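# Carry the paper-filled crate onto the yellow-taped spot

## Task

Get the crate onto the area outlined in yellow tape, upright and lying completely within the tape without overlapping it, with every piece of paper still inside the crate. The robot must not topple or be left leaning. The crate must stay in place on its own at the end, not because the robot is holding it.

## Robot and tools

Robot: TidyBot++, a single-arm mobile manipulator. The base is 0.54 m long, 0.50 m wide and 0.38 m tall and rolls on four powered casters. One seven-joint arm with a two-finger gripper sits on top. Its shoulder is 0.12 m ahead of the base centre, 0.68 m up. Cameras: base_camera (pinhole, 644x364) on the base front, and wrist_camera (fisheye, 644x476), which looks along the hand. Objects may occasionally get a brief push from outside.

Frames: the base frame has its origin on the floor below the base centre, with x forward, y left and z up. hand_pose is reported in this frame. It is the point halfway between the finger pads; its z axis runs out along the fingers and its y axis is the closing direction. The odometry frame is where the base frame was when the scene began. base_odometry heading is in radians, left positive, from -3.142 to 3.142. It counts wheel rotation, so slip shows up as travel, and it drifts by centimetres and degrees over many moves. base_tilt is in degrees, positive when leaning forward or right. It has a fixed bias of about 1 degree plus noise.

execute_actions(actions, cameras): actions is a list holding one action, or an empty list to just read the state and images. An action may contain base, joints and speeds, and its motions start together.
- base holds exactly one relative offset from the current base position: translate_m (metres, forward +, -2 to 2), strafe_m (metres, left +, -2 to 2) or rotate_rad (radians, counter-clockwise from above +, -6.3 to 6.3).
- joints holds absolute targets keyed by name. Angles are in radians: joint_1_rad, joint_3_rad, joint_5_rad and joint_7_rad are unlimited and take the short way round, so turn them in steps under half a turn. joint_2_rad ranges -2.249 to 2.249, joint_4_rad -2.579 to 2.579 and joint_6_rad -2.099 to 2.099. gripper_pos runs from 0 (open, about 85 mm gap) to 1 (closed); the gap is roughly 85 x (1 - gripper_pos) mm.
- speeds caps top speeds for this action only: translate_m and strafe_m 0.05 to 0.5 m/s, rotate_rad 0.1 to 1.57 rad/s; the maximum is the default. A base move needing more than 8.667 s is refused, and no action runs past 15 s.
- cameras is a list naming base_camera, wrist_camera or all. Omitting it gives all; an empty list gives none.
An unknown key or out-of-range value makes the whole call be rejected with no motion. Anything you leave out of an action may still be driving toward an earlier target.

Joint sign notes: joint_1_rad positive is clockwise from above, opposite to rotate_rad. With joint_1_rad = 0, joint_3_rad = 3.14 and joint_5_rad = 0, the arm stays in the vertical plane along base x. Measured from vertical (forward +), the upper arm (0.42 m) is at joint_2_rad, the forearm (0.31 m) at joint_2_rad - joint_4_rad, and the hand (0.31 m) at that minus joint_6_rad. Reach forward of the shoulder is the sum of length*sin, height is the sum of length*cos. joint_7_rad positive turns a down-pointing hand counter-clockwise from above; at 1.57 the fingers open toward the robot's left and right. The arm starts folded with the hand down, about 0.08 m past the base front. A downward hand reaches at most about 0.94 m high, and only near the base.

wait(seconds): 0 to 10 s with no new command, then returns the state and images. zoom_image(camera, region): region is [x0, y0, x1, y1] in pixels of that camera's latest full image, at most 504x504. read_manual(section): licence texts only. finished_scene(scene): ends scene 1 and reports success; call it only once the crate rests correctly on its own. It is irreversible.

Result lines: base_status and joint_status give how each motion ended. done: the target was reached (for the base this only means the wheels turned the commanded amount, even if they slipped). off_target: it stopped short and may still be pushing. contact_stop or time_out: the old target is dropped and the part holds where it is. A joint_status of not_followed or "joint command not followed" with a cause: the arm's targets were held back, usually because arm parts would collide. Those targets may be retried on later actions, but the gripper command still runs. There is no check against the arm hitting the base. on_its_own shows motion you did not command. motor_effort is in % of maximum, with the peak in brackets; it is biased and noisy. Motor temperatures list the arm joints in joint_positions order. MOTOR HOT appears at 60 °C; at 75 °C an OVER-TEMPERATURE FAULT lets the arm sag, and affected keys read limit_stop_at_motor_heat, so resend them. At gripper_pos 1, done means nothing was grasped and off_target means an object stopped the fingers. ARM HIT means a hard collision with the base or the arm itself.

Accuracy: joint friction leaves errors of a centimetre or two, larger when the arm is stretched out. To correct, send each joint its last command plus (desired angle minus read angle). A held load makes the arm sag. Never command a loaded joint to its current reading. Trust the images over hand_pose.

Avoid: driving with the arm snagged above about 0.8 m, and horizontal shoves with a raised hand, since both can tip the robot. Backing off or retracting the arm rights it. A blocked base keeps pushing, and its status can still say done. Torque faults (joints 1-4 above 104.5 N m, 5-7 above 51.3 N m) freeze the arm and gripper for 10 s while the base keeps going. Also avoid dropping, slamming or spilling the crate, hard pushes, and keeping heavy loads held for long.

Each tool is called as name(argument=value, ...) on one line, values as JSON.

## Session

I'll start by looking at the current state of the scene.

execute_actions(actions=[])

Scene clock: 0.00 s.
Motor temperatures (°C, as the motors report them): [40 34 32 36 35 40 43]
base_odometry: x=+0.000 y=+0.000 heading=+0.000 (m, m, rad; odometry frame)
base_tilt: forward=+0.1 right=+0.1 (deg)
base_status: not commanded
joint_positions: joint_1_rad=-0.010 joint_2_rad=-0.321 joint_3_rad=+3.131 joint_4_rad=-2.519 joint_5_rad=-0.030 joint_6_rad=-0.884 joint_7_rad=+1.520 gripper_pos=+0.000
joint_status: not commanded
motor_effort: joint_1_rad=+0 joint_2_rad=+0 joint_3_rad=+0 joint_4_rad=+11 joint_5_rad=-1 joint_6_rad=-1 joint_7_rad=-1 (%)
hand_pose: x=+0.2588 y=+0.0111 z=+0.5858 quat_wxyz=(-0.011, +0.999, -0.024, +0.029) (m; base frame)
pictures: base_camera, wrist_camera
Images, in order (width x height): base_camera 644x364, wrist_camera 644x476.

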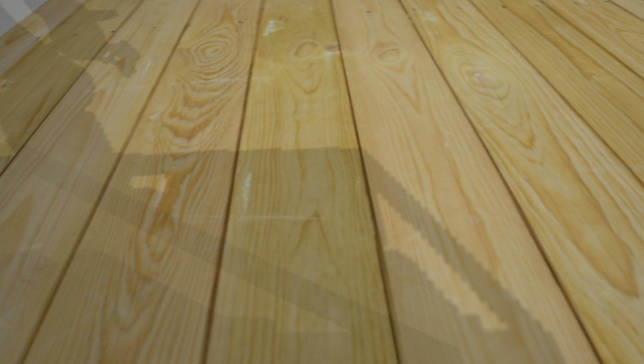

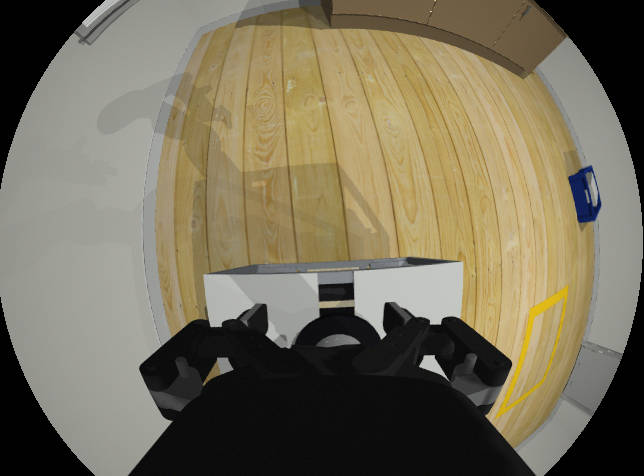

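zoom_image(camera="wrist_camera", region=[480, 140, 644, 440])

Region (480, 140, 644, 440) of wrist_camera's 644x476 image, scaled by 1.680; it fills the left 276 columns of this view, and the rest is white.

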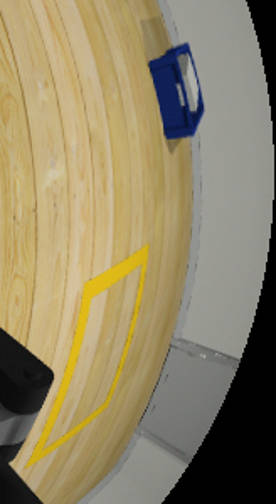

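execute_actions(actions=[{"base": {"rotate_rad": -1.5708}, "joints": {"joint_6_rad": -0.1}}])

Scene clock: 12.27 s.
Motor temperatures (°C, as the motors report them): [40 34 32 36 35 40 43]
base_odometry: x=+0.000 y=+0.000 heading=-1.570 (m, m, rad; odometry frame)
base_tilt: forward=+0.1 right=+0.1 (deg)
base_status: done
joint_positions: joint_1_rad=-0.010 joint_2_rad=-0.321 joint_3_rad=+3.131 joint_4_rad=-2.519 joint_5_rad=-0.030 joint_6_rad=-0.108 joint_7_rad=+1.520 gripper_pos=+0.000
joint_status: all done
motor_effort: joint_1_rad=+0(1) joint_2_rad=-5(6) joint_3_rad=+0(1) joint_4_rad=+16(16) joint_5_rad=+0(0) joint_6_rad=+6(5) joint_7_rad=-1(1) (%)
hand_pose: x=+0.4716 y=+0.0096 z=+0.6879 quat_wxyz=(-0.020, +0.914, -0.026, +0.405) (m; base frame)
pictures: base_camera, wrist_camera
Images, in order (width x height): base_camera 644x364, wrist_camera 644x476.

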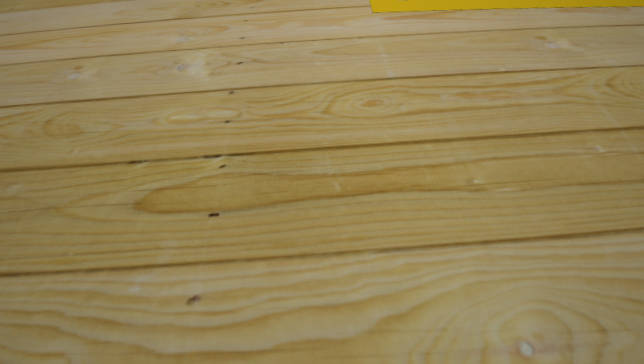

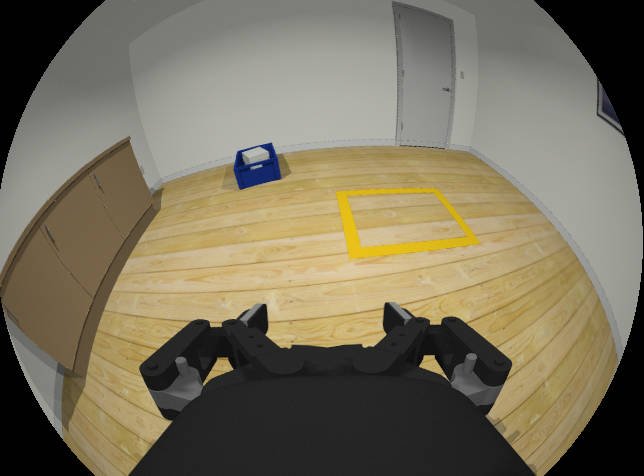

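zoom_image(camera="wrist_camera", region=[200, 120, 500, 280])

zoom_image(camera="wrist_camera", region=[215, 130, 305, 200])

Region (200, 120, 500, 280) of wrist_camera's 644x476 image, scaled by 1.680; it fills the top 269 rows of this view, and the rest is white.

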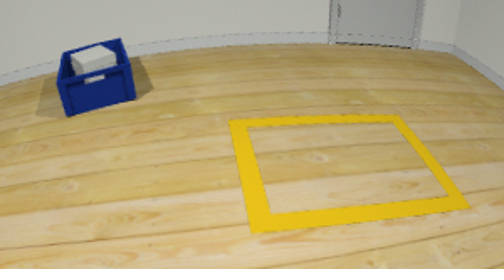

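Region (215, 130, 305, 200) of wrist_camera's 644x476 image, scaled by 5.600.

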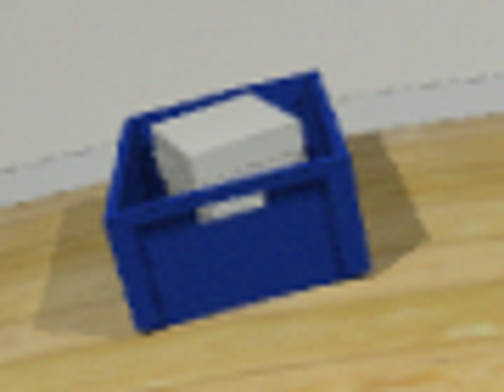

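execute_actions(actions=[{"base": {"rotate_rad": -1.047}, "joints": {"joint_1_rad": -0.7, "joint_6_rad": -0.3}}])

Scene clock: 134.20 s.
Motor temperatures (°C, as the motors report them): [40 34 32 36 35 40 43]
base_odometry: x=+0.000 y=+0.000 heading=-2.617 (m, m, rad; odometry frame)
base_tilt: forward=+0.2 right=+0.0 (deg)
base_status: done
joint_positions: joint_1_rad=-0.677 joint_2_rad=-0.321 joint_3_rad=+3.131 joint_4_rad=-2.519 joint_5_rad=-0.030 joint_6_rad=-0.271 joint_7_rad=+1.520 gripper_pos=+0.000
joint_status: all done
motor_effort: joint_1_rad=+0(1) joint_2_rad=-4(5) joint_3_rad=+0(1) joint_4_rad=+16(17) joint_5_rad=-1(1) joint_6_rad=+4(6) joint_7_rad=-1(2) (%)
hand_pose: x=+0.3607 y=+0.2034 z=+0.6532 quat_wxyz=(-0.126, +0.900, +0.284, +0.305) (m; base frame)
pictures: base_camera, wrist_camera
Images, in order (width x height): base_camera 644x364, wrist_camera 644x476.

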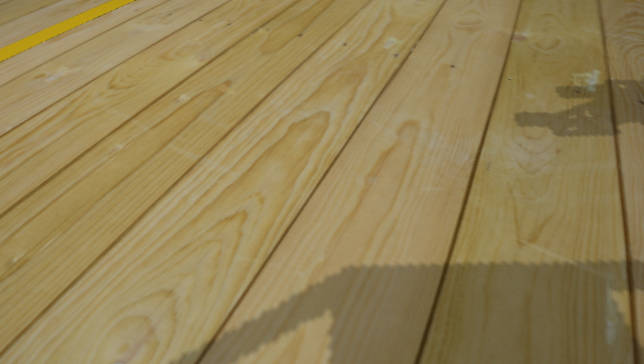

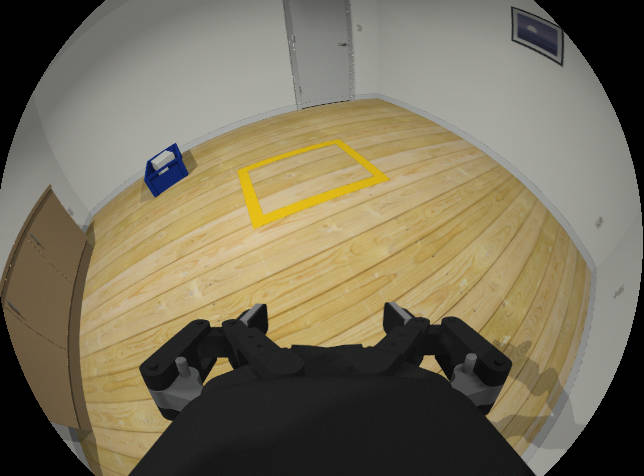

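execute_actions(actions=[{"base": {"strafe_m": 2.0}, "joints": {"joint_6_rad": -0.55}}])

Scene clock: 145.20 s.
Motor temperatures (°C, as the motors report them): [40 34 32 36 35 40 43]
base_odometry: x=+1.000 y=-1.732 heading=-2.617 (m, m, rad; odometry frame)
base_tilt: forward=+0.2 right=+0.1 (deg)
base_status: done
joint_positions: joint_1_rad=-0.678 joint_2_rad=-0.321 joint_3_rad=+3.131 joint_4_rad=-2.522 joint_5_rad=-0.030 joint_6_rad=-0.541 joint_7_rad=+1.520 gripper_pos=+0.000
joint_status: all done
motor_effort: joint_1_rad=+0(0) joint_2_rad=-3(4) joint_3_rad=+0(1) joint_4_rad=+15(17) joint_5_rad=-1(1) joint_6_rad=+3(4) joint_7_rad=-1(1) (%)
hand_pose: x=+0.3021 y=+0.1583 z=+0.6088 quat_wxyz=(-0.079, +0.934, +0.297, +0.182) (m; base frame)
pictures: base_camera, wrist_camera
Images, in order (width x height): base_camera 644x364, wrist_camera 644x476.

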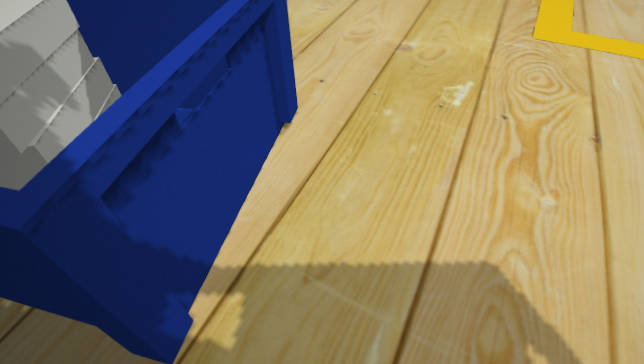

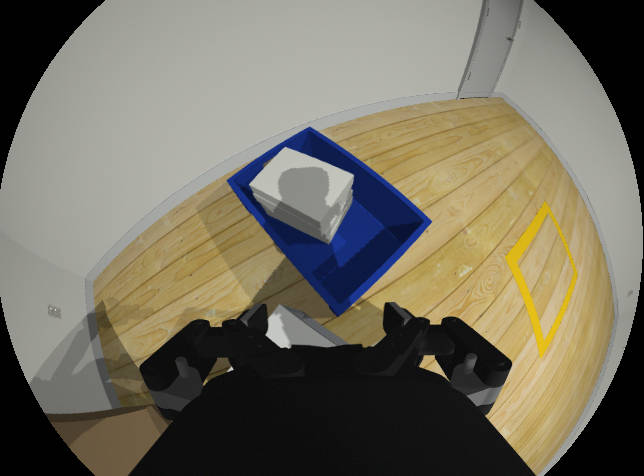

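zoom_image(camera="wrist_camera", region=[190, 100, 450, 340])

zoom_image(camera="wrist_camera", region=[60, 80, 360, 420])

zoom_image(camera="wrist_camera", region=[470, 170, 630, 380])

Region (190, 100, 450, 340) of wrist_camera's 644x476 image, scaled by 1.938; it fills the top 465 rows of this view, and the rest is white.

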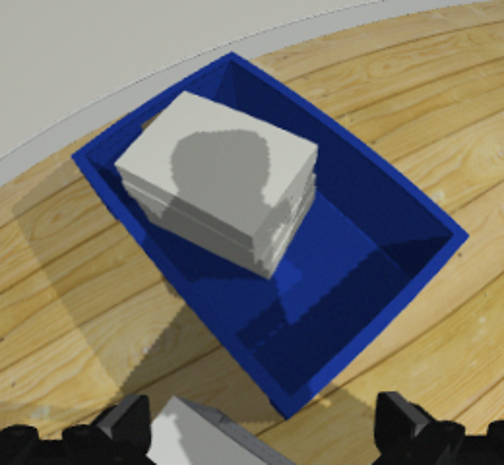

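Region (60, 80, 360, 420) of wrist_camera's 644x476 image, scaled by 1.482; it fills the left 445 columns of this view, and the rest is white.

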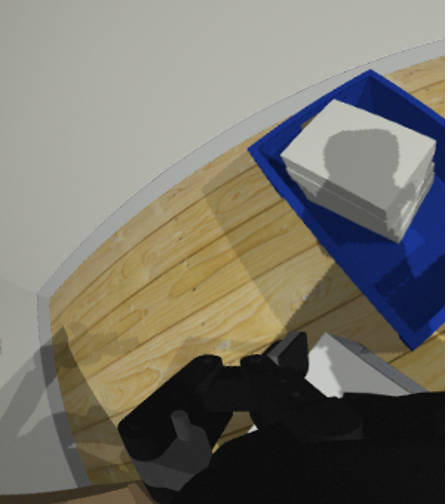

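Region (470, 170, 630, 380) of wrist_camera's 644x476 image, scaled by 2.400; it fills the left 384 columns of this view, and the rest is white.

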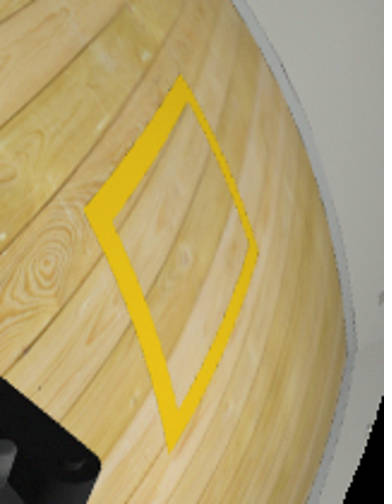

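execute_actions(actions=[{"base": {"strafe_m": -0.15}, "joints": {"joint_1_rad": -0.073, "joint_2_rad": 0.976, "joint_3_rad": 3.14, "joint_4_rad": -1.738, "joint_5_rad": 0.0, "joint_6_rad": -0.428, "joint_7_rad": 0.45, "gripper_pos": 1.0}}])

Scene clock: 267.77 s.
Motor temperatures (°C, as the motors report them): [40 34 32 36 35 40 43]
base_odometry: x=+0.925 y=-1.602 heading=-2.618 (m, m, rad; odometry frame)
base_tilt: forward=+0.2 right=+0.1 (deg)
base_status: done
joint_positions: joint_1_rad=-0.091 joint_2_rad=+0.960 joint_3_rad=+3.131 joint_4_rad=-1.762 joint_5_rad=-0.030 joint_6_rad=-0.458 joint_7_rad=+0.474 gripper_pos=+0.999
joint_status: all done
motor_effort: joint_1_rad=+0(1) joint_2_rad=-36(37) joint_3_rad=-1(1) joint_4_rad=+7(15) joint_5_rad=-1(1) joint_6_rad=+0(3) joint_7_rad=-2(1) (%)
hand_pose: x=+0.5766 y=+0.0535 z=+0.3250 quat_wxyz=(+0.002, +0.871, -0.491, -0.022) (m; base frame)
pictures: base_camera, wrist_camera
Images, in order (width x height): base_camera 644x364, wrist_camera 644x476.

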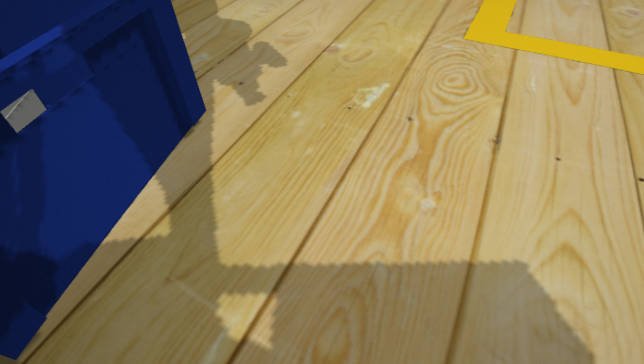

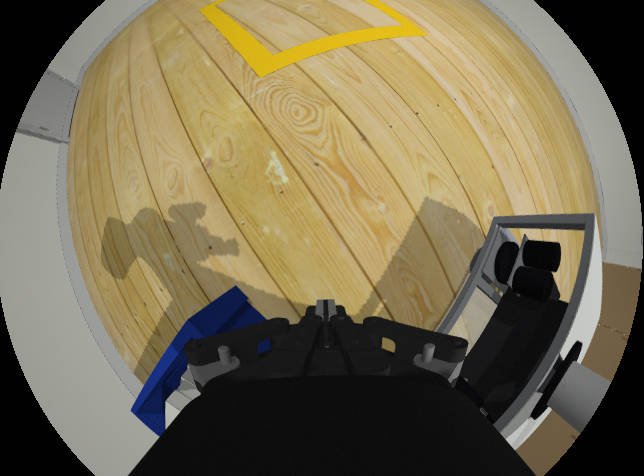

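execute_actions(actions=[{"base": {"rotate_rad": 0.6}, "joints": {"joint_1_rad": -0.05, "joint_2_rad": 0.99, "joint_3_rad": 3.15, "joint_4_rad": -1.714, "joint_5_rad": 0.03, "joint_6_rad": -0.398}}])

Scene clock: 275.10 s.
Motor temperatures (°C, as the motors report them): [40 34 32 36 35 40 43]
base_odometry: x=+0.925 y=-1.602 heading=-2.019 (m, m, rad; odometry frame)
base_tilt: forward=+0.2 right=+0.1 (deg)
base_status: done
joint_positions: joint_1_rad=-0.062 joint_2_rad=+0.969 joint_3_rad=+3.143 joint_4_rad=-1.733 joint_5_rad=-0.004 joint_6_rad=-0.424 joint_7_rad=+0.474 gripper_pos=+0.999
joint_status: all done
motor_effort: joint_1_rad=+1(6) joint_2_rad=-36(37) joint_3_rad=-1(4) joint_4_rad=+7(8) joint_5_rad=+0(2) joint_6_rad=+1(0) joint_7_rad=-1(1) (%)
hand_pose: x=+0.6040 y=+0.0309 z=+0.3245 quat_wxyz=(-0.005, +0.868, -0.497, +0.007) (m; base frame)
pictures: base_camera, wrist_camera
Images, in order (width x height): base_camera 644x364, wrist_camera 644x476.

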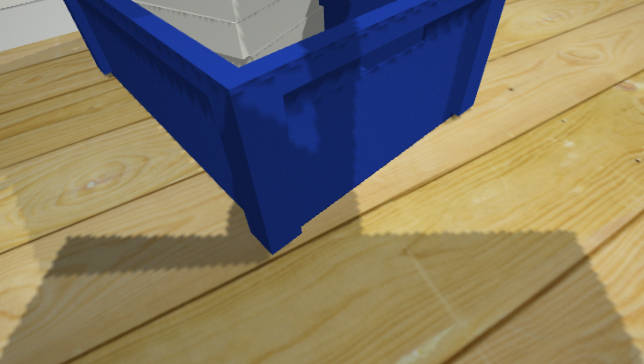

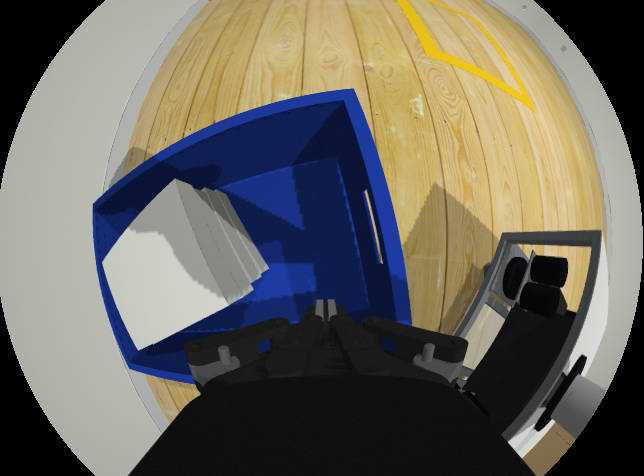

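execute_actions(actions=[{"joints": {"joint_1_rad": -0.11, "joint_2_rad": 1.228, "joint_4_rad": -1.612, "joint_6_rad": -0.277}}])

Scene clock: 287.07 s.
Motor temperatures (°C, as the motors report them): [40 34 32 36 35 40 43]
base_odometry: x=+0.925 y=-1.602 heading=-2.019 (m, m, rad; odometry frame)
base_tilt: forward=+0.2 right=+0.0 (deg)
base_status: not commanded
joint_positions: joint_1_rad=-0.091 joint_2_rad=+1.222 joint_3_rad=+3.143 joint_4_rad=-1.636 joint_5_rad=-0.004 joint_6_rad=-0.307 joint_7_rad=+0.474 gripper_pos=+0.999
joint_status: all done
motor_effort: joint_1_rad=+0(0) joint_2_rad=-38(41) joint_3_rad=-1(1) joint_4_rad=+5(7) joint_5_rad=-1(0) joint_6_rad=+0(0) joint_7_rad=-1(1) (%)
hand_pose: x=+0.5930 y=+0.0442 z=+0.2126 quat_wxyz=(+0.007, +0.875, -0.484, -0.010) (m; base frame)
pictures: base_camera, wrist_camera
Images, in order (width x height): base_camera 644x364, wrist_camera 644x476.

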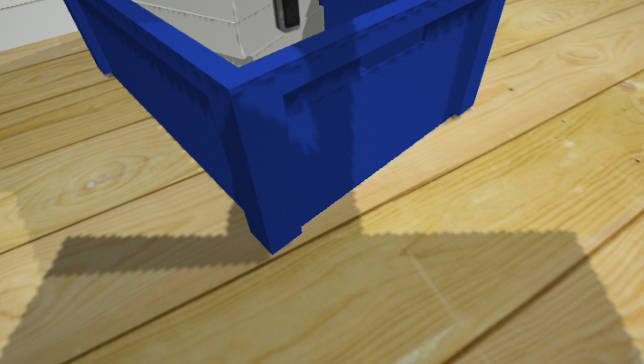

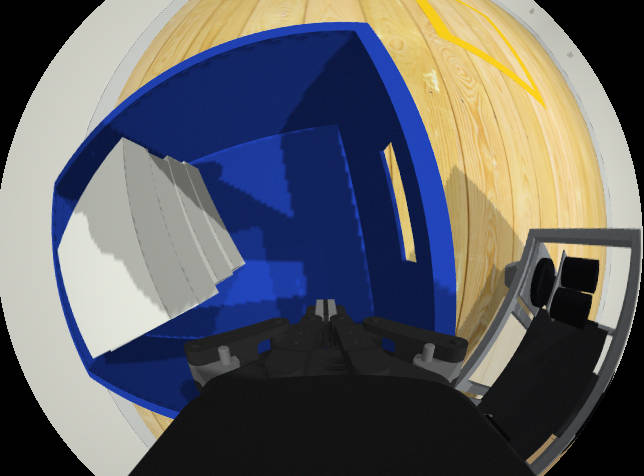

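execute_actions(actions=[{"joints": {"joint_2_rad": 1.478, "joint_4_rad": -1.39, "joint_6_rad": -0.235}}])

Scene clock: 293.63 s.
Motor temperatures (°C, as the motors report them): [40 35 32 36 35 40 43]
base_odometry: x=+0.925 y=-1.602 heading=-2.019 (m, m, rad; odometry frame)
base_tilt: forward=+0.1 right=+0.1 (deg)
base_status: not commanded
joint_positions: joint_1_rad=-0.091 joint_2_rad=+1.472 joint_3_rad=+3.143 joint_4_rad=-1.414 joint_5_rad=-0.004 joint_6_rad=-0.265 joint_7_rad=+0.474 gripper_pos=+0.999
joint_status: all done
motor_effort: joint_1_rad=+0(0) joint_2_rad=-40(42) joint_3_rad=-1(1) joint_4_rad=+4(5) joint_5_rad=-1(1) joint_6_rad=-1(0) joint_7_rad=-2(1) (%)
hand_pose: x=+0.6123 y=+0.0458 z=+0.1079 quat_wxyz=(+0.003, +0.875, -0.484, -0.004) (m; base frame)
pictures: base_camera, wrist_camera
Images, in order (width x height): base_camera 644x364, wrist_camera 644x476.

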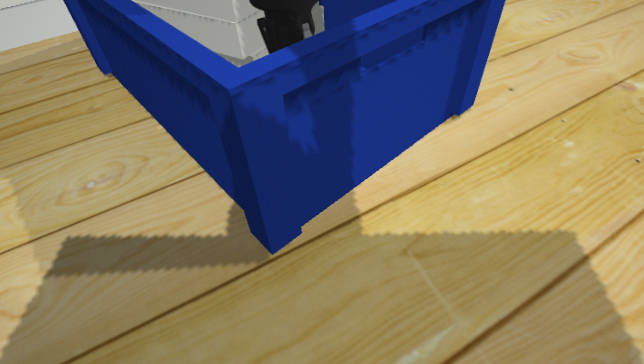

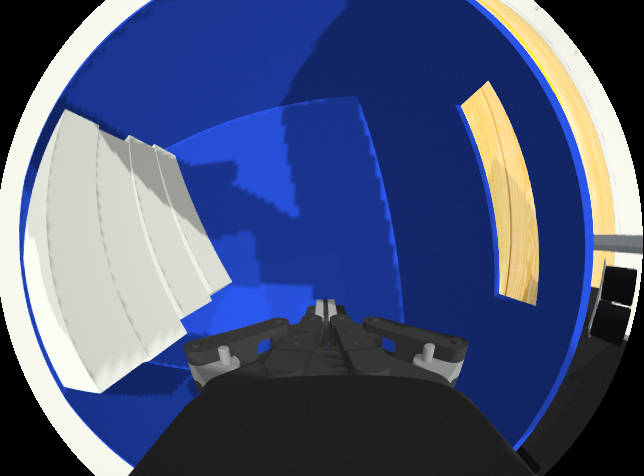

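execute_actions(actions=[{"base": {"strafe_m": -0.15}, "speeds": {"strafe_m": 0.08}, "joints": {"joint_1_rad": -0.16, "joint_2_rad": 1.45, "joint_4_rad": -1.585, "joint_6_rad": -0.105}}])

Scene clock: 302.20 s.
Motor temperatures (°C, as the motors report them): [40 35 32 36 35 40 43]
base_odometry: x=+0.790 y=-1.537 heading=-2.018 (m, m, rad; odometry frame)
base_tilt: forward=+0.2 right=+0.0 (deg)
base_status: done
joint_positions: joint_1_rad=-0.208 joint_2_rad=+1.439 joint_3_rad=+3.087 joint_4_rad=-1.528 joint_5_rad=-0.004 joint_6_rad=-0.062 joint_7_rad=+0.468 gripper_pos=+0.999
joint_status: joint_1_rad off_target (ended at -0.208, target -0.160); joint_4_rad off_target (ended at -1.528, target -1.585); the others done
motor_effort: joint_1_rad=+11(15) joint_2_rad=-37(41) joint_3_rad=+11(18) joint_4_rad=-8(12) joint_5_rad=+1(2) joint_6_rad=-10(11) joint_7_rad=-1(0) (%)
hand_pose: x=+0.6071 y=+0.1393 z=+0.1198 quat_wxyz=(-0.056, +0.900, -0.431, +0.028) (m; base frame)
pictures: base_camera, wrist_camera
Images, in order (width x height): base_camera 644x364, wrist_camera 644x476.

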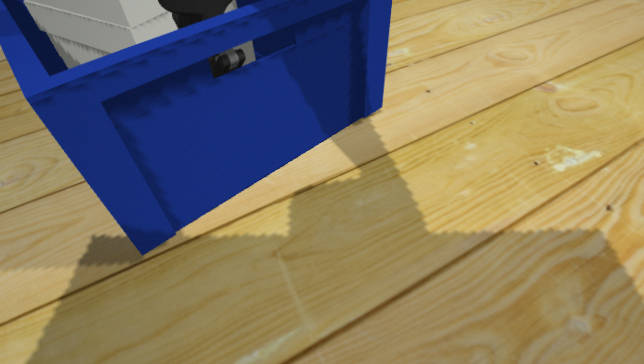

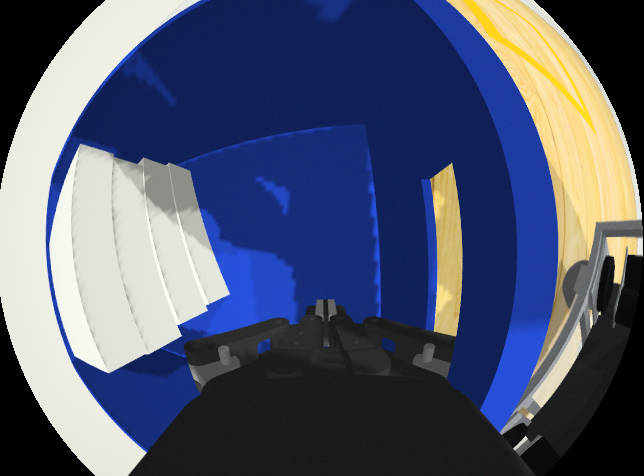

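execute_actions(actions=[{"base": {"strafe_m": -0.3}, "speeds": {"strafe_m": 0.12}, "joints": {"joint_1_rad": -0.16, "joint_2_rad": 1.49, "joint_3_rad": 3.24, "joint_4_rad": -1.6, "joint_6_rad": -0.15}}])

Scene clock: 333.33 s.
Motor temperatures (°C, as the motors report them): [40 35 32 36 35 40 43]
base_odometry: x=+0.520 y=-1.408 heading=-2.017 (m, m, rad; odometry frame)
base_tilt: forward=+0.2 right=+0.1 (deg)
base_status: done
joint_positions: joint_1_rad=-0.283 joint_2_rad=+1.440 joint_3_rad=+3.095 joint_4_rad=-1.514 joint_5_rad=-0.004 joint_6_rad=-0.061 joint_7_rad=+0.466 gripper_pos=+0.999
joint_status: joint_1_rad off_target (ended at -0.283, target -0.160); joint_2_rad off_target (ended at +1.440, target +1.490); joint_3_rad off_target (ended at +3.095, target +3.240); joint_4_rad off_target (ended at -1.514, target -1.600); joint_6_rad off_target (ended at -0.061, target -0.150)
motor_effort: joint_1_rad=+23(26) joint_2_rad=-28(39) joint_3_rad=+25(30) joint_4_rad=-9(15) joint_5_rad=+2(2) joint_6_rad=-9(13) joint_7_rad=+0(0) (%)
hand_pose: x=+0.6054 y=+0.1731 z=+0.1204 quat_wxyz=(-0.059, +0.914, -0.399, +0.034) (m; base frame)
pictures: base_camera, wrist_camera
Images, in order (width x height): base_camera 644x364, wrist_camera 644x476.

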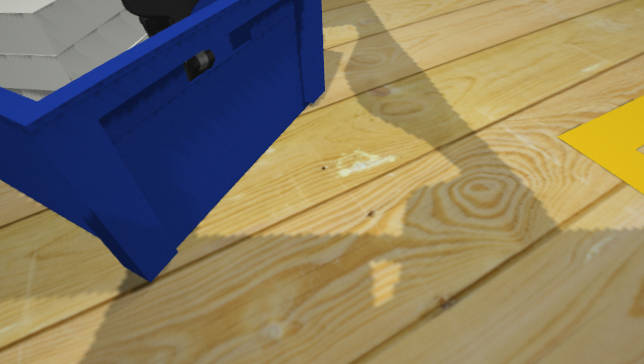

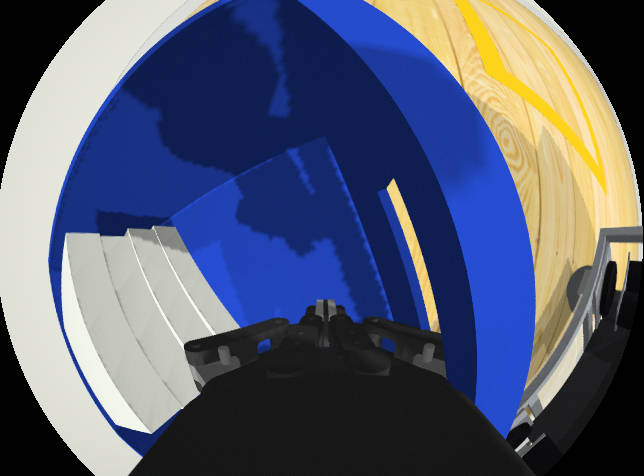

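execute_actions(actions=[{"base": {"strafe_m": 0.07}, "speeds": {"strafe_m": 0.15}, "joints": {"joint_1_rad": -0.283, "joint_2_rad": 1.45, "joint_3_rad": 3.10, "joint_4_rad": -1.514, "joint_6_rad": -0.09, "joint_7_rad": 0.75}}])

Scene clock: 371.77 s.
Motor temperatures (°C, as the motors report them): [40 36 32 36 35 40 43]
base_odometry: x=+0.583 y=-1.438 heading=-2.018 (m, m, rad; odometry frame)
base_tilt: forward=+0.2 right=+0.1 (deg)
base_status: done
joint_positions: joint_1_rad=-0.282 joint_2_rad=+1.451 joint_3_rad=+3.104 joint_4_rad=-1.522 joint_5_rad=-0.004 joint_6_rad=-0.081 joint_7_rad=+0.730 gripper_pos=+0.999
joint_status: all done
motor_effort: joint_1_rad=+0(20) joint_2_rad=-38(41) joint_3_rad=-1(23) joint_4_rad=+4(9) joint_5_rad=-1(2) joint_6_rad=+0(10) joint_7_rad=-2(0) (%)
hand_pose: x=+0.5903 y=+0.1622 z=+0.1131 quat_wxyz=(-0.039, +0.960, -0.276, +0.027) (m; base frame)
pictures: base_camera, wrist_camera
Images, in order (width x height): base_camera 644x364, wrist_camera 644x476.

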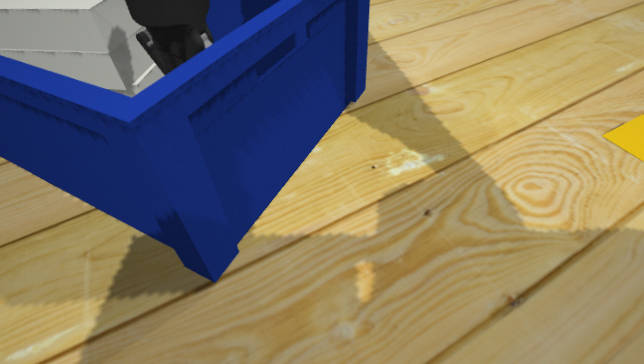

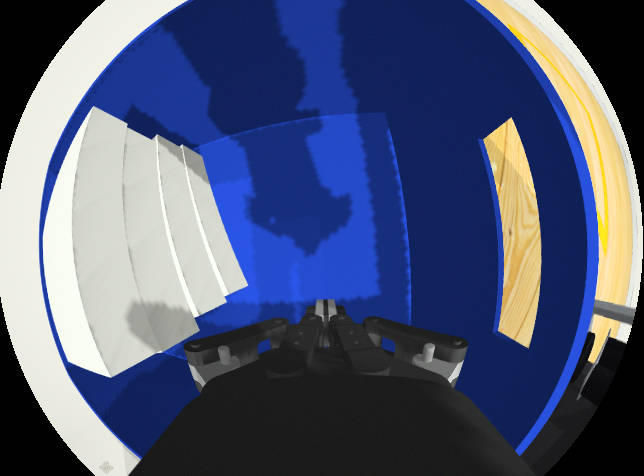

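execute_actions(actions=[{"base": {"translate_m": -0.068}, "speeds": {"translate_m": 0.12}, "joints": {"joint_7_rad": 0.58}}])

Scene clock: 378.87 s.
Motor temperatures (°C, as the motors report them): [40 36 32 36 35 40 43]
base_odometry: x=+0.612 y=-1.377 heading=-2.018 (m, m, rad; odometry frame)
base_tilt: forward=+0.1 right=+0.0 (deg)
base_status: done
joint_positions: joint_1_rad=-0.282 joint_2_rad=+1.451 joint_3_rad=+3.104 joint_4_rad=-1.520 joint_5_rad=-0.004 joint_6_rad=-0.081 joint_7_rad=+0.588 gripper_pos=+0.999
joint_status: all done
motor_effort: joint_1_rad=-1(3) joint_2_rad=-39(40) joint_3_rad=-2(3) joint_4_rad=+4(5) joint_5_rad=-1(0) joint_6_rad=+1(1) joint_7_rad=-1(1) (%)
hand_pose: x=+0.5910 y=+0.1626 z=+0.1132 quat_wxyz=(-0.042, +0.938, -0.343, +0.025) (m; base frame)
pictures: base_camera, wrist_camera
Images, in order (width x height): base_camera 644x364, wrist_camera 644x476.

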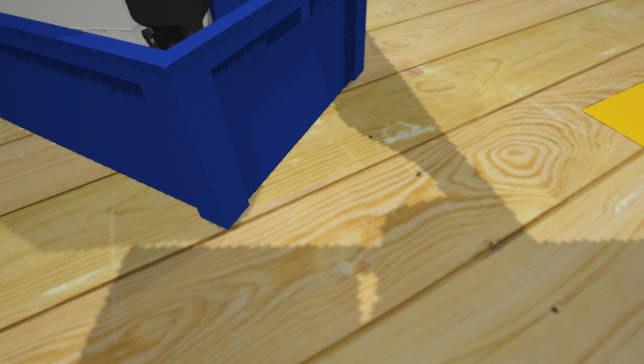

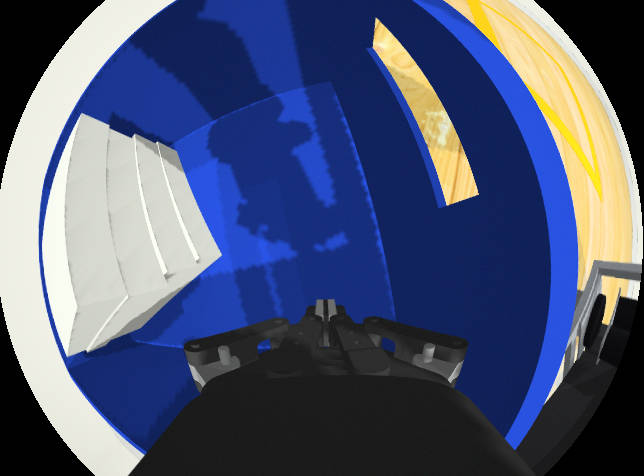

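execute_actions(actions=[{"base": {"strafe_m": -0.6}, "speeds": {"strafe_m": 0.22}, "joints": {"joint_1_rad": -0.27, "joint_2_rad": 1.52, "joint_3_rad": 3.24, "joint_4_rad": -1.64, "joint_6_rad": -0.19}}])

Scene clock: 386.57 s.
Motor temperatures (°C, as the motors report them): [40 36 32 36 35 40 43]
base_odometry: x=+0.072 y=-1.118 heading=-2.018 (m, m, rad; odometry frame)
base_tilt: forward=+0.2 right=+0.0 (deg)
base_status: done
joint_positions: joint_1_rad=-0.410 joint_2_rad=+1.437 joint_3_rad=+3.081 joint_4_rad=-1.509 joint_5_rad=-0.004 joint_6_rad=-0.078 joint_7_rad=+0.588 gripper_pos=+0.999
joint_status: joint_1_rad off_target (ended at -0.410, target -0.270); joint_2_rad off_target (ended at +1.437, target +1.520); joint_3_rad off_target (ended at +3.081, target +3.240); joint_4_rad off_target (ended at -1.509, target -1.640); joint_6_rad off_target (ended at -0.078, target -0.190)
motor_effort: joint_1_rad=+24(31) joint_2_rad=-21(38) joint_3_rad=+26(34) joint_4_rad=-16(24) joint_5_rad=+2(3) joint_6_rad=-13(20) joint_7_rad=-1(0) (%)
hand_pose: x=+0.5745 y=+0.2411 z=+0.1221 quat_wxyz=(-0.061, +0.957, -0.281, +0.025) (m; base frame)
pictures: base_camera, wrist_camera
Images, in order (width x height): base_camera 644x364, wrist_camera 644x476.

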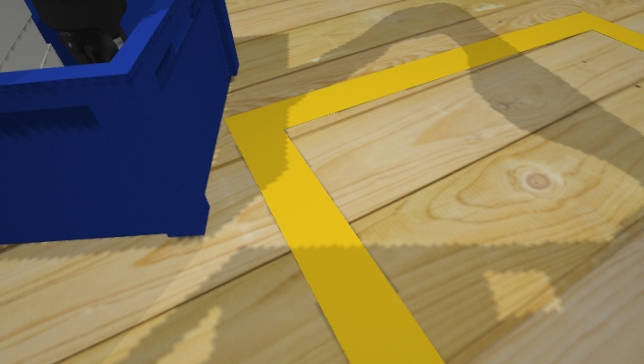

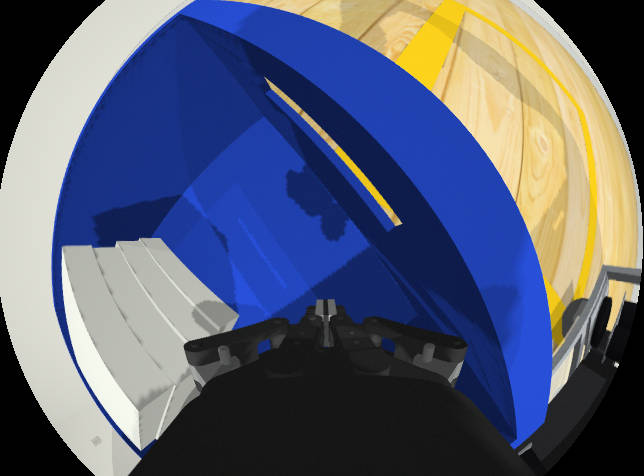

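zoom_image(camera="base_camera", region=[150, 40, 350, 260])

zoom_image(camera="base_camera", region=[494, 0, 644, 100])

Region (150, 40, 350, 260) of base_camera's 644x364 image, scaled by 2.291; it fills the left 458 columns of this view, and the rest is white.

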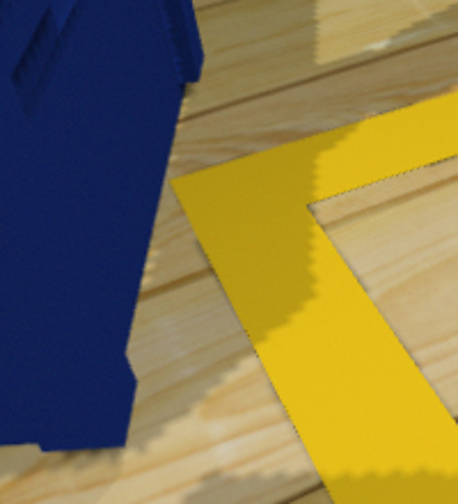

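Region (494, 0, 644, 100) of base_camera's 644x364 image, scaled by 3.360.

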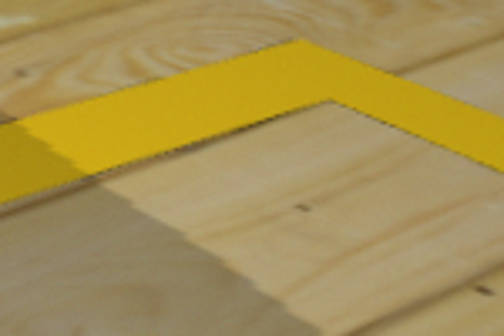

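execute_actions(actions=[{"base": {"strafe_m": -0.64}, "speeds": {"strafe_m": 0.3}, "joints": {"joint_7_rad": 0.78}}])

Scene clock: 418.47 s.
Motor temperatures (°C, as the motors report them): [41 36 32 36 35 41 43]
base_odometry: x=-0.505 y=-0.842 heading=-2.017 (m, m, rad; odometry frame)
base_tilt: forward=+0.1 right=+0.0 (deg)
base_status: done
joint_positions: joint_1_rad=-0.436 joint_2_rad=+1.423 joint_3_rad=+3.053 joint_4_rad=-1.526 joint_5_rad=-0.004 joint_6_rad=-0.084 joint_7_rad=+0.775 gripper_pos=+0.999
joint_status: all done
motor_effort: joint_1_rad=+28(43) joint_2_rad=-20(26) joint_3_rad=+31(43) joint_4_rad=-12(25) joint_5_rad=+2(3) joint_6_rad=-10(20) joint_7_rad=-1(1) (%)
hand_pose: x=+0.5568 y=+0.2667 z=+0.1295 quat_wxyz=(-0.067, +0.982, -0.176, +0.018) (m; base frame)
pictures: base_camera, wrist_camera
Images, in order (width x height): base_camera 644x364, wrist_camera 644x476.

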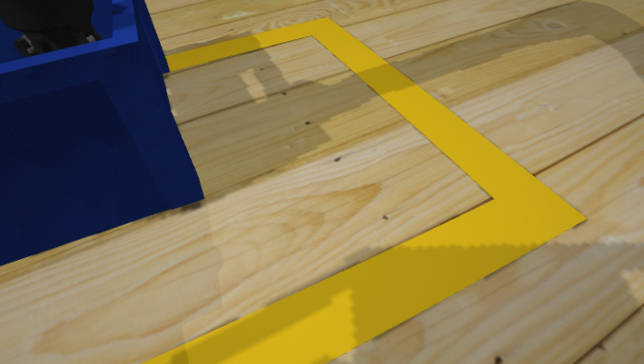

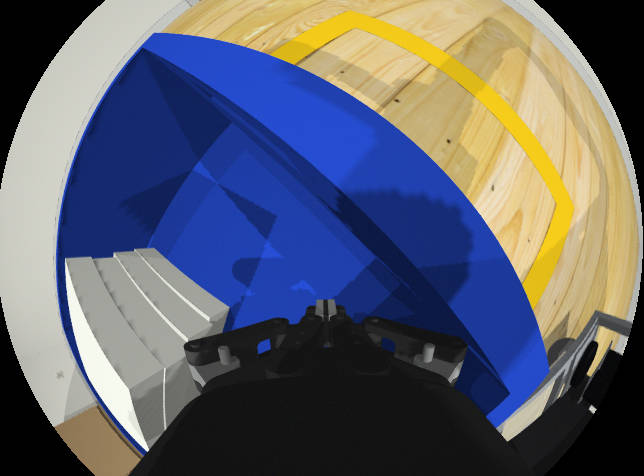

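zoom_image(camera="base_camera", region=[0, 0, 350, 300])

Region (0, 0, 350, 300) of base_camera's 644x364 image, scaled by 1.440; it fills the top 432 rows of this view, and the rest is white.

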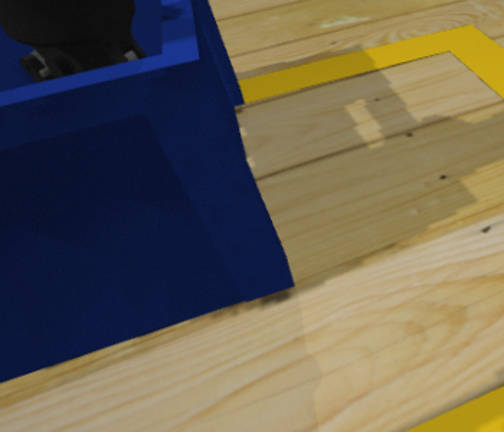

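execute_actions(actions=[{"base": {"strafe_m": -0.23}, "speeds": {"strafe_m": 0.2}}])

Scene clock: 435.73 s.
Motor temperatures (°C, as the motors report them): [41 36 33 36 35 41 43]
base_odometry: x=-0.712 y=-0.743 heading=-2.017 (m, m, rad; odometry frame)
base_tilt: forward=+0.2 right=+0.1 (deg)
base_status: done
joint_positions: joint_1_rad=-0.442 joint_2_rad=+1.423 joint_3_rad=+3.045 joint_4_rad=-1.526 joint_5_rad=-0.004 joint_6_rad=-0.086 joint_7_rad=+0.775 gripper_pos=+0.999
joint_status: not commanded
motor_effort: joint_1_rad=+29(38) joint_2_rad=-20(29) joint_3_rad=+32(40) joint_4_rad=-12(21) joint_5_rad=+2(4) joint_6_rad=-10(17) joint_7_rad=+0(0) (%)
hand_pose: x=+0.5521 y=+0.2734 z=+0.1296 quat_wxyz=(-0.070, +0.982, -0.173, +0.015) (m; base frame)
pictures: base_camera, wrist_camera
Images, in order (width x height): base_camera 644x364, wrist_camera 644x476.

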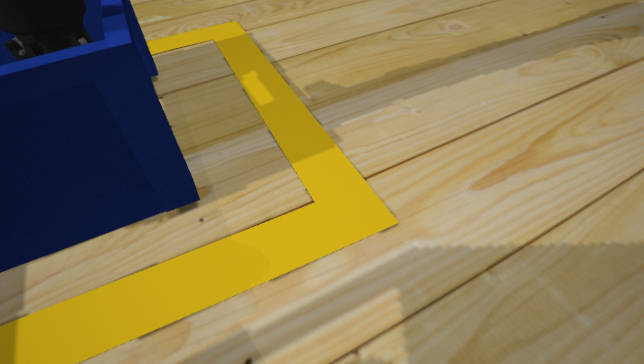

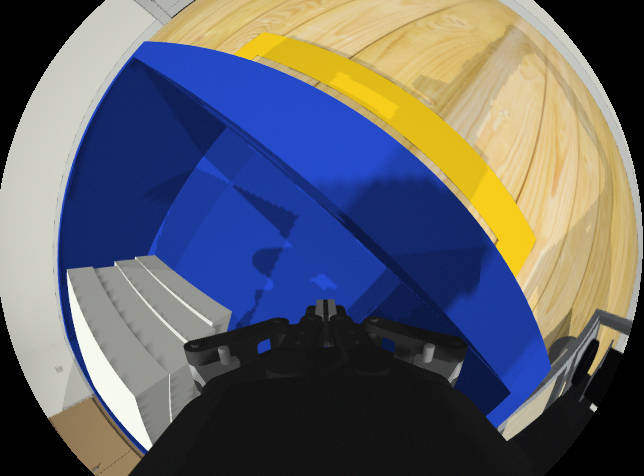

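execute_actions(actions=[{"joints": {"joint_1_rad": -0.17}}])

Scene clock: 441.13 s.
Motor temperatures (°C, as the motors report them): [41 36 33 36 35 41 43]
base_odometry: x=-0.712 y=-0.743 heading=-2.017 (m, m, rad; odometry frame)
base_tilt: forward=+0.2 right=+0.0 (deg)
base_status: not commanded
joint_positions: joint_1_rad=-0.400 joint_2_rad=+1.425 joint_3_rad=+3.011 joint_4_rad=-1.527 joint_5_rad=-0.004 joint_6_rad=-0.086 joint_7_rad=+0.775 gripper_pos=+0.999
joint_status: joint_1_rad off_target (ended at -0.400, target -0.170)
motor_effort: joint_1_rad=+39(39) joint_2_rad=-25(26) joint_3_rad=+43(43) joint_4_rad=-12(12) joint_5_rad=+4(4) joint_6_rad=-11(10) joint_7_rad=+0(1) (%)
hand_pose: x=+0.5538 y=+0.2736 z=+0.1318 quat_wxyz=(-0.083, +0.978, -0.192, +0.006) (m; base frame)
pictures: base_camera, wrist_camera
Images, in order (width x height): base_camera 644x364, wrist_camera 644x476.

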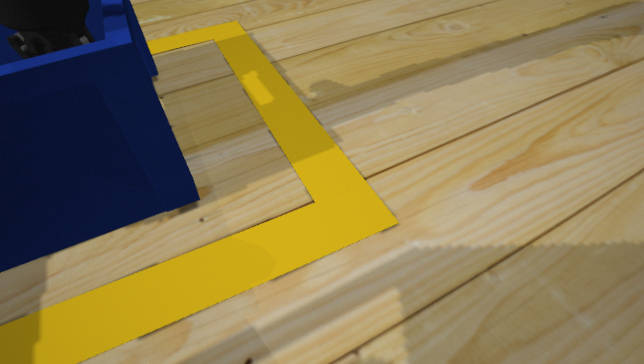

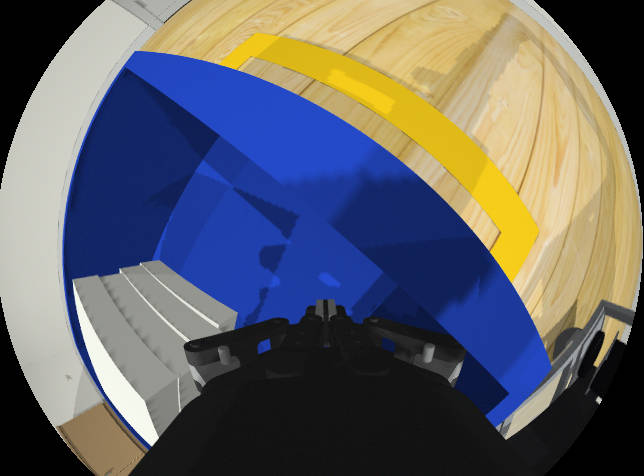

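execute_actions(actions=[{"joints": {"joint_1_rad": -0.53, "joint_2_rad": 1.42, "joint_3_rad": 3.06, "joint_4_rad": -1.48, "joint_6_rad": -0.09}}])

Scene clock: 455.07 s.
Motor temperatures (°C, as the motors report them): [41 36 33 36 35 41 43]
base_odometry: x=-0.712 y=-0.742 heading=-2.017 (m, m, rad; odometry frame)
base_tilt: forward=+0.1 right=+0.1 (deg)
base_status: not commanded
joint_positions: joint_1_rad=-0.509 joint_2_rad=+1.424 joint_3_rad=+3.065 joint_4_rad=-1.506 joint_5_rad=-0.004 joint_6_rad=-0.086 joint_7_rad=+0.775 gripper_pos=+0.999
joint_status: all done
motor_effort: joint_1_rad=+0(39) joint_2_rad=-40(40) joint_3_rad=-3(43) joint_4_rad=+4(12) joint_5_rad=+0(4) joint_6_rad=+1(11) joint_7_rad=-2(1) (%)
hand_pose: x=+0.5499 y=+0.2963 z=+0.1299 quat_wxyz=(-0.068, +0.987, -0.142, +0.027) (m; base frame)
pictures: base_camera, wrist_camera
Images, in order (width x height): base_camera 644x364, wrist_camera 644x476.

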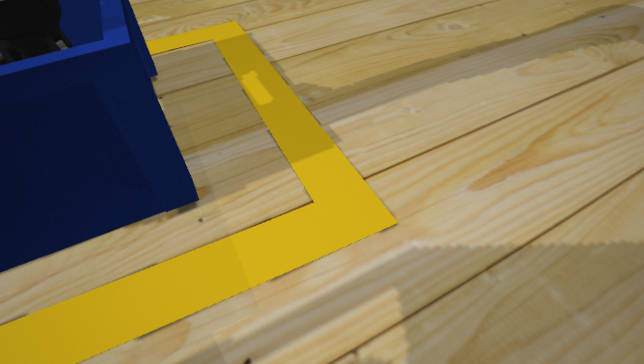

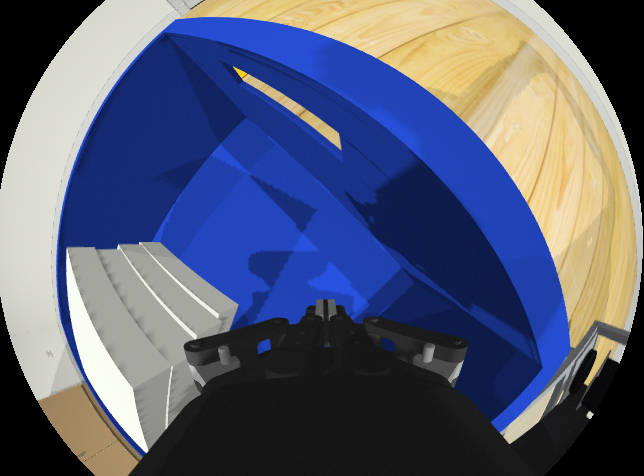

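execute_actions(actions=[{"joints": {"joint_2_rad": 0.35, "joint_3_rad": 3.14, "joint_4_rad": -1.5, "joint_6_rad": -1.29, "joint_7_rad": 2.1}}])

Scene clock: 471.67 s.
Motor temperatures (°C, as the motors report them): [41 36 33 36 35 41 43]
base_odometry: x=-0.712 y=-0.742 heading=-2.017 (m, m, rad; odometry frame)
base_tilt: forward=+0.2 right=+0.0 (deg)
base_status: not commanded
joint_positions: joint_1_rad=-0.509 joint_2_rad=+0.364 joint_3_rad=+3.122 joint_4_rad=-1.506 joint_5_rad=-0.004 joint_6_rad=-1.263 joint_7_rad=+2.077 gripper_pos=+0.999
joint_status: all done
motor_effort: joint_1_rad=+0(0) joint_2_rad=-29(43) joint_3_rad=-1(2) joint_4_rad=+15(16) joint_5_rad=-1(1) joint_6_rad=+0(1) joint_7_rad=-1(1) (%)
hand_pose: x=+0.5088 y=+0.2298 z=+0.6712 quat_wxyz=(-0.005, +0.870, +0.494, +0.004) (m; base frame)
pictures: base_camera, wrist_camera
Images, in order (width x height): base_camera 644x364, wrist_camera 644x476.

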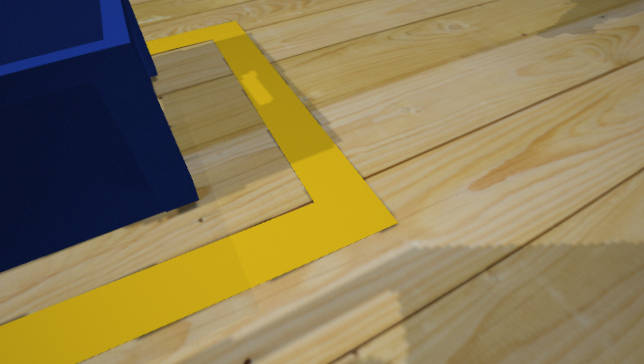

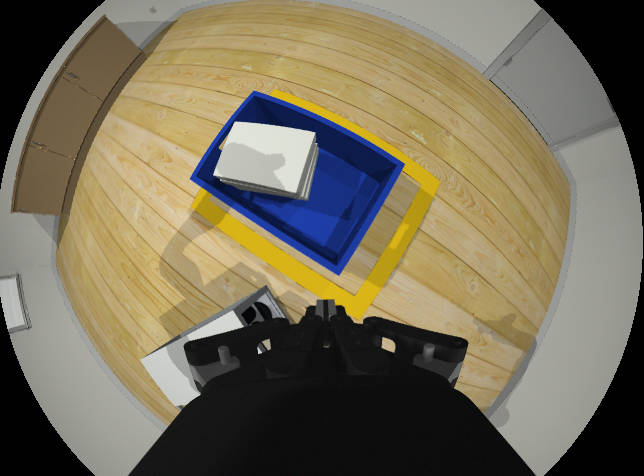

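zoom_image(camera="wrist_camera", region=[170, 70, 460, 330])

Region (170, 70, 460, 330) of wrist_camera's 644x476 image, scaled by 1.738; it fills the top 452 rows of this view, and the rest is white.

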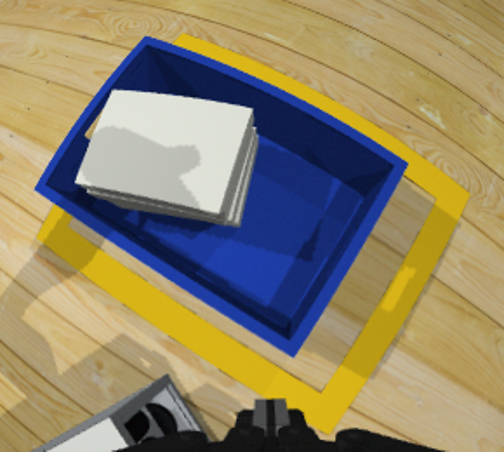

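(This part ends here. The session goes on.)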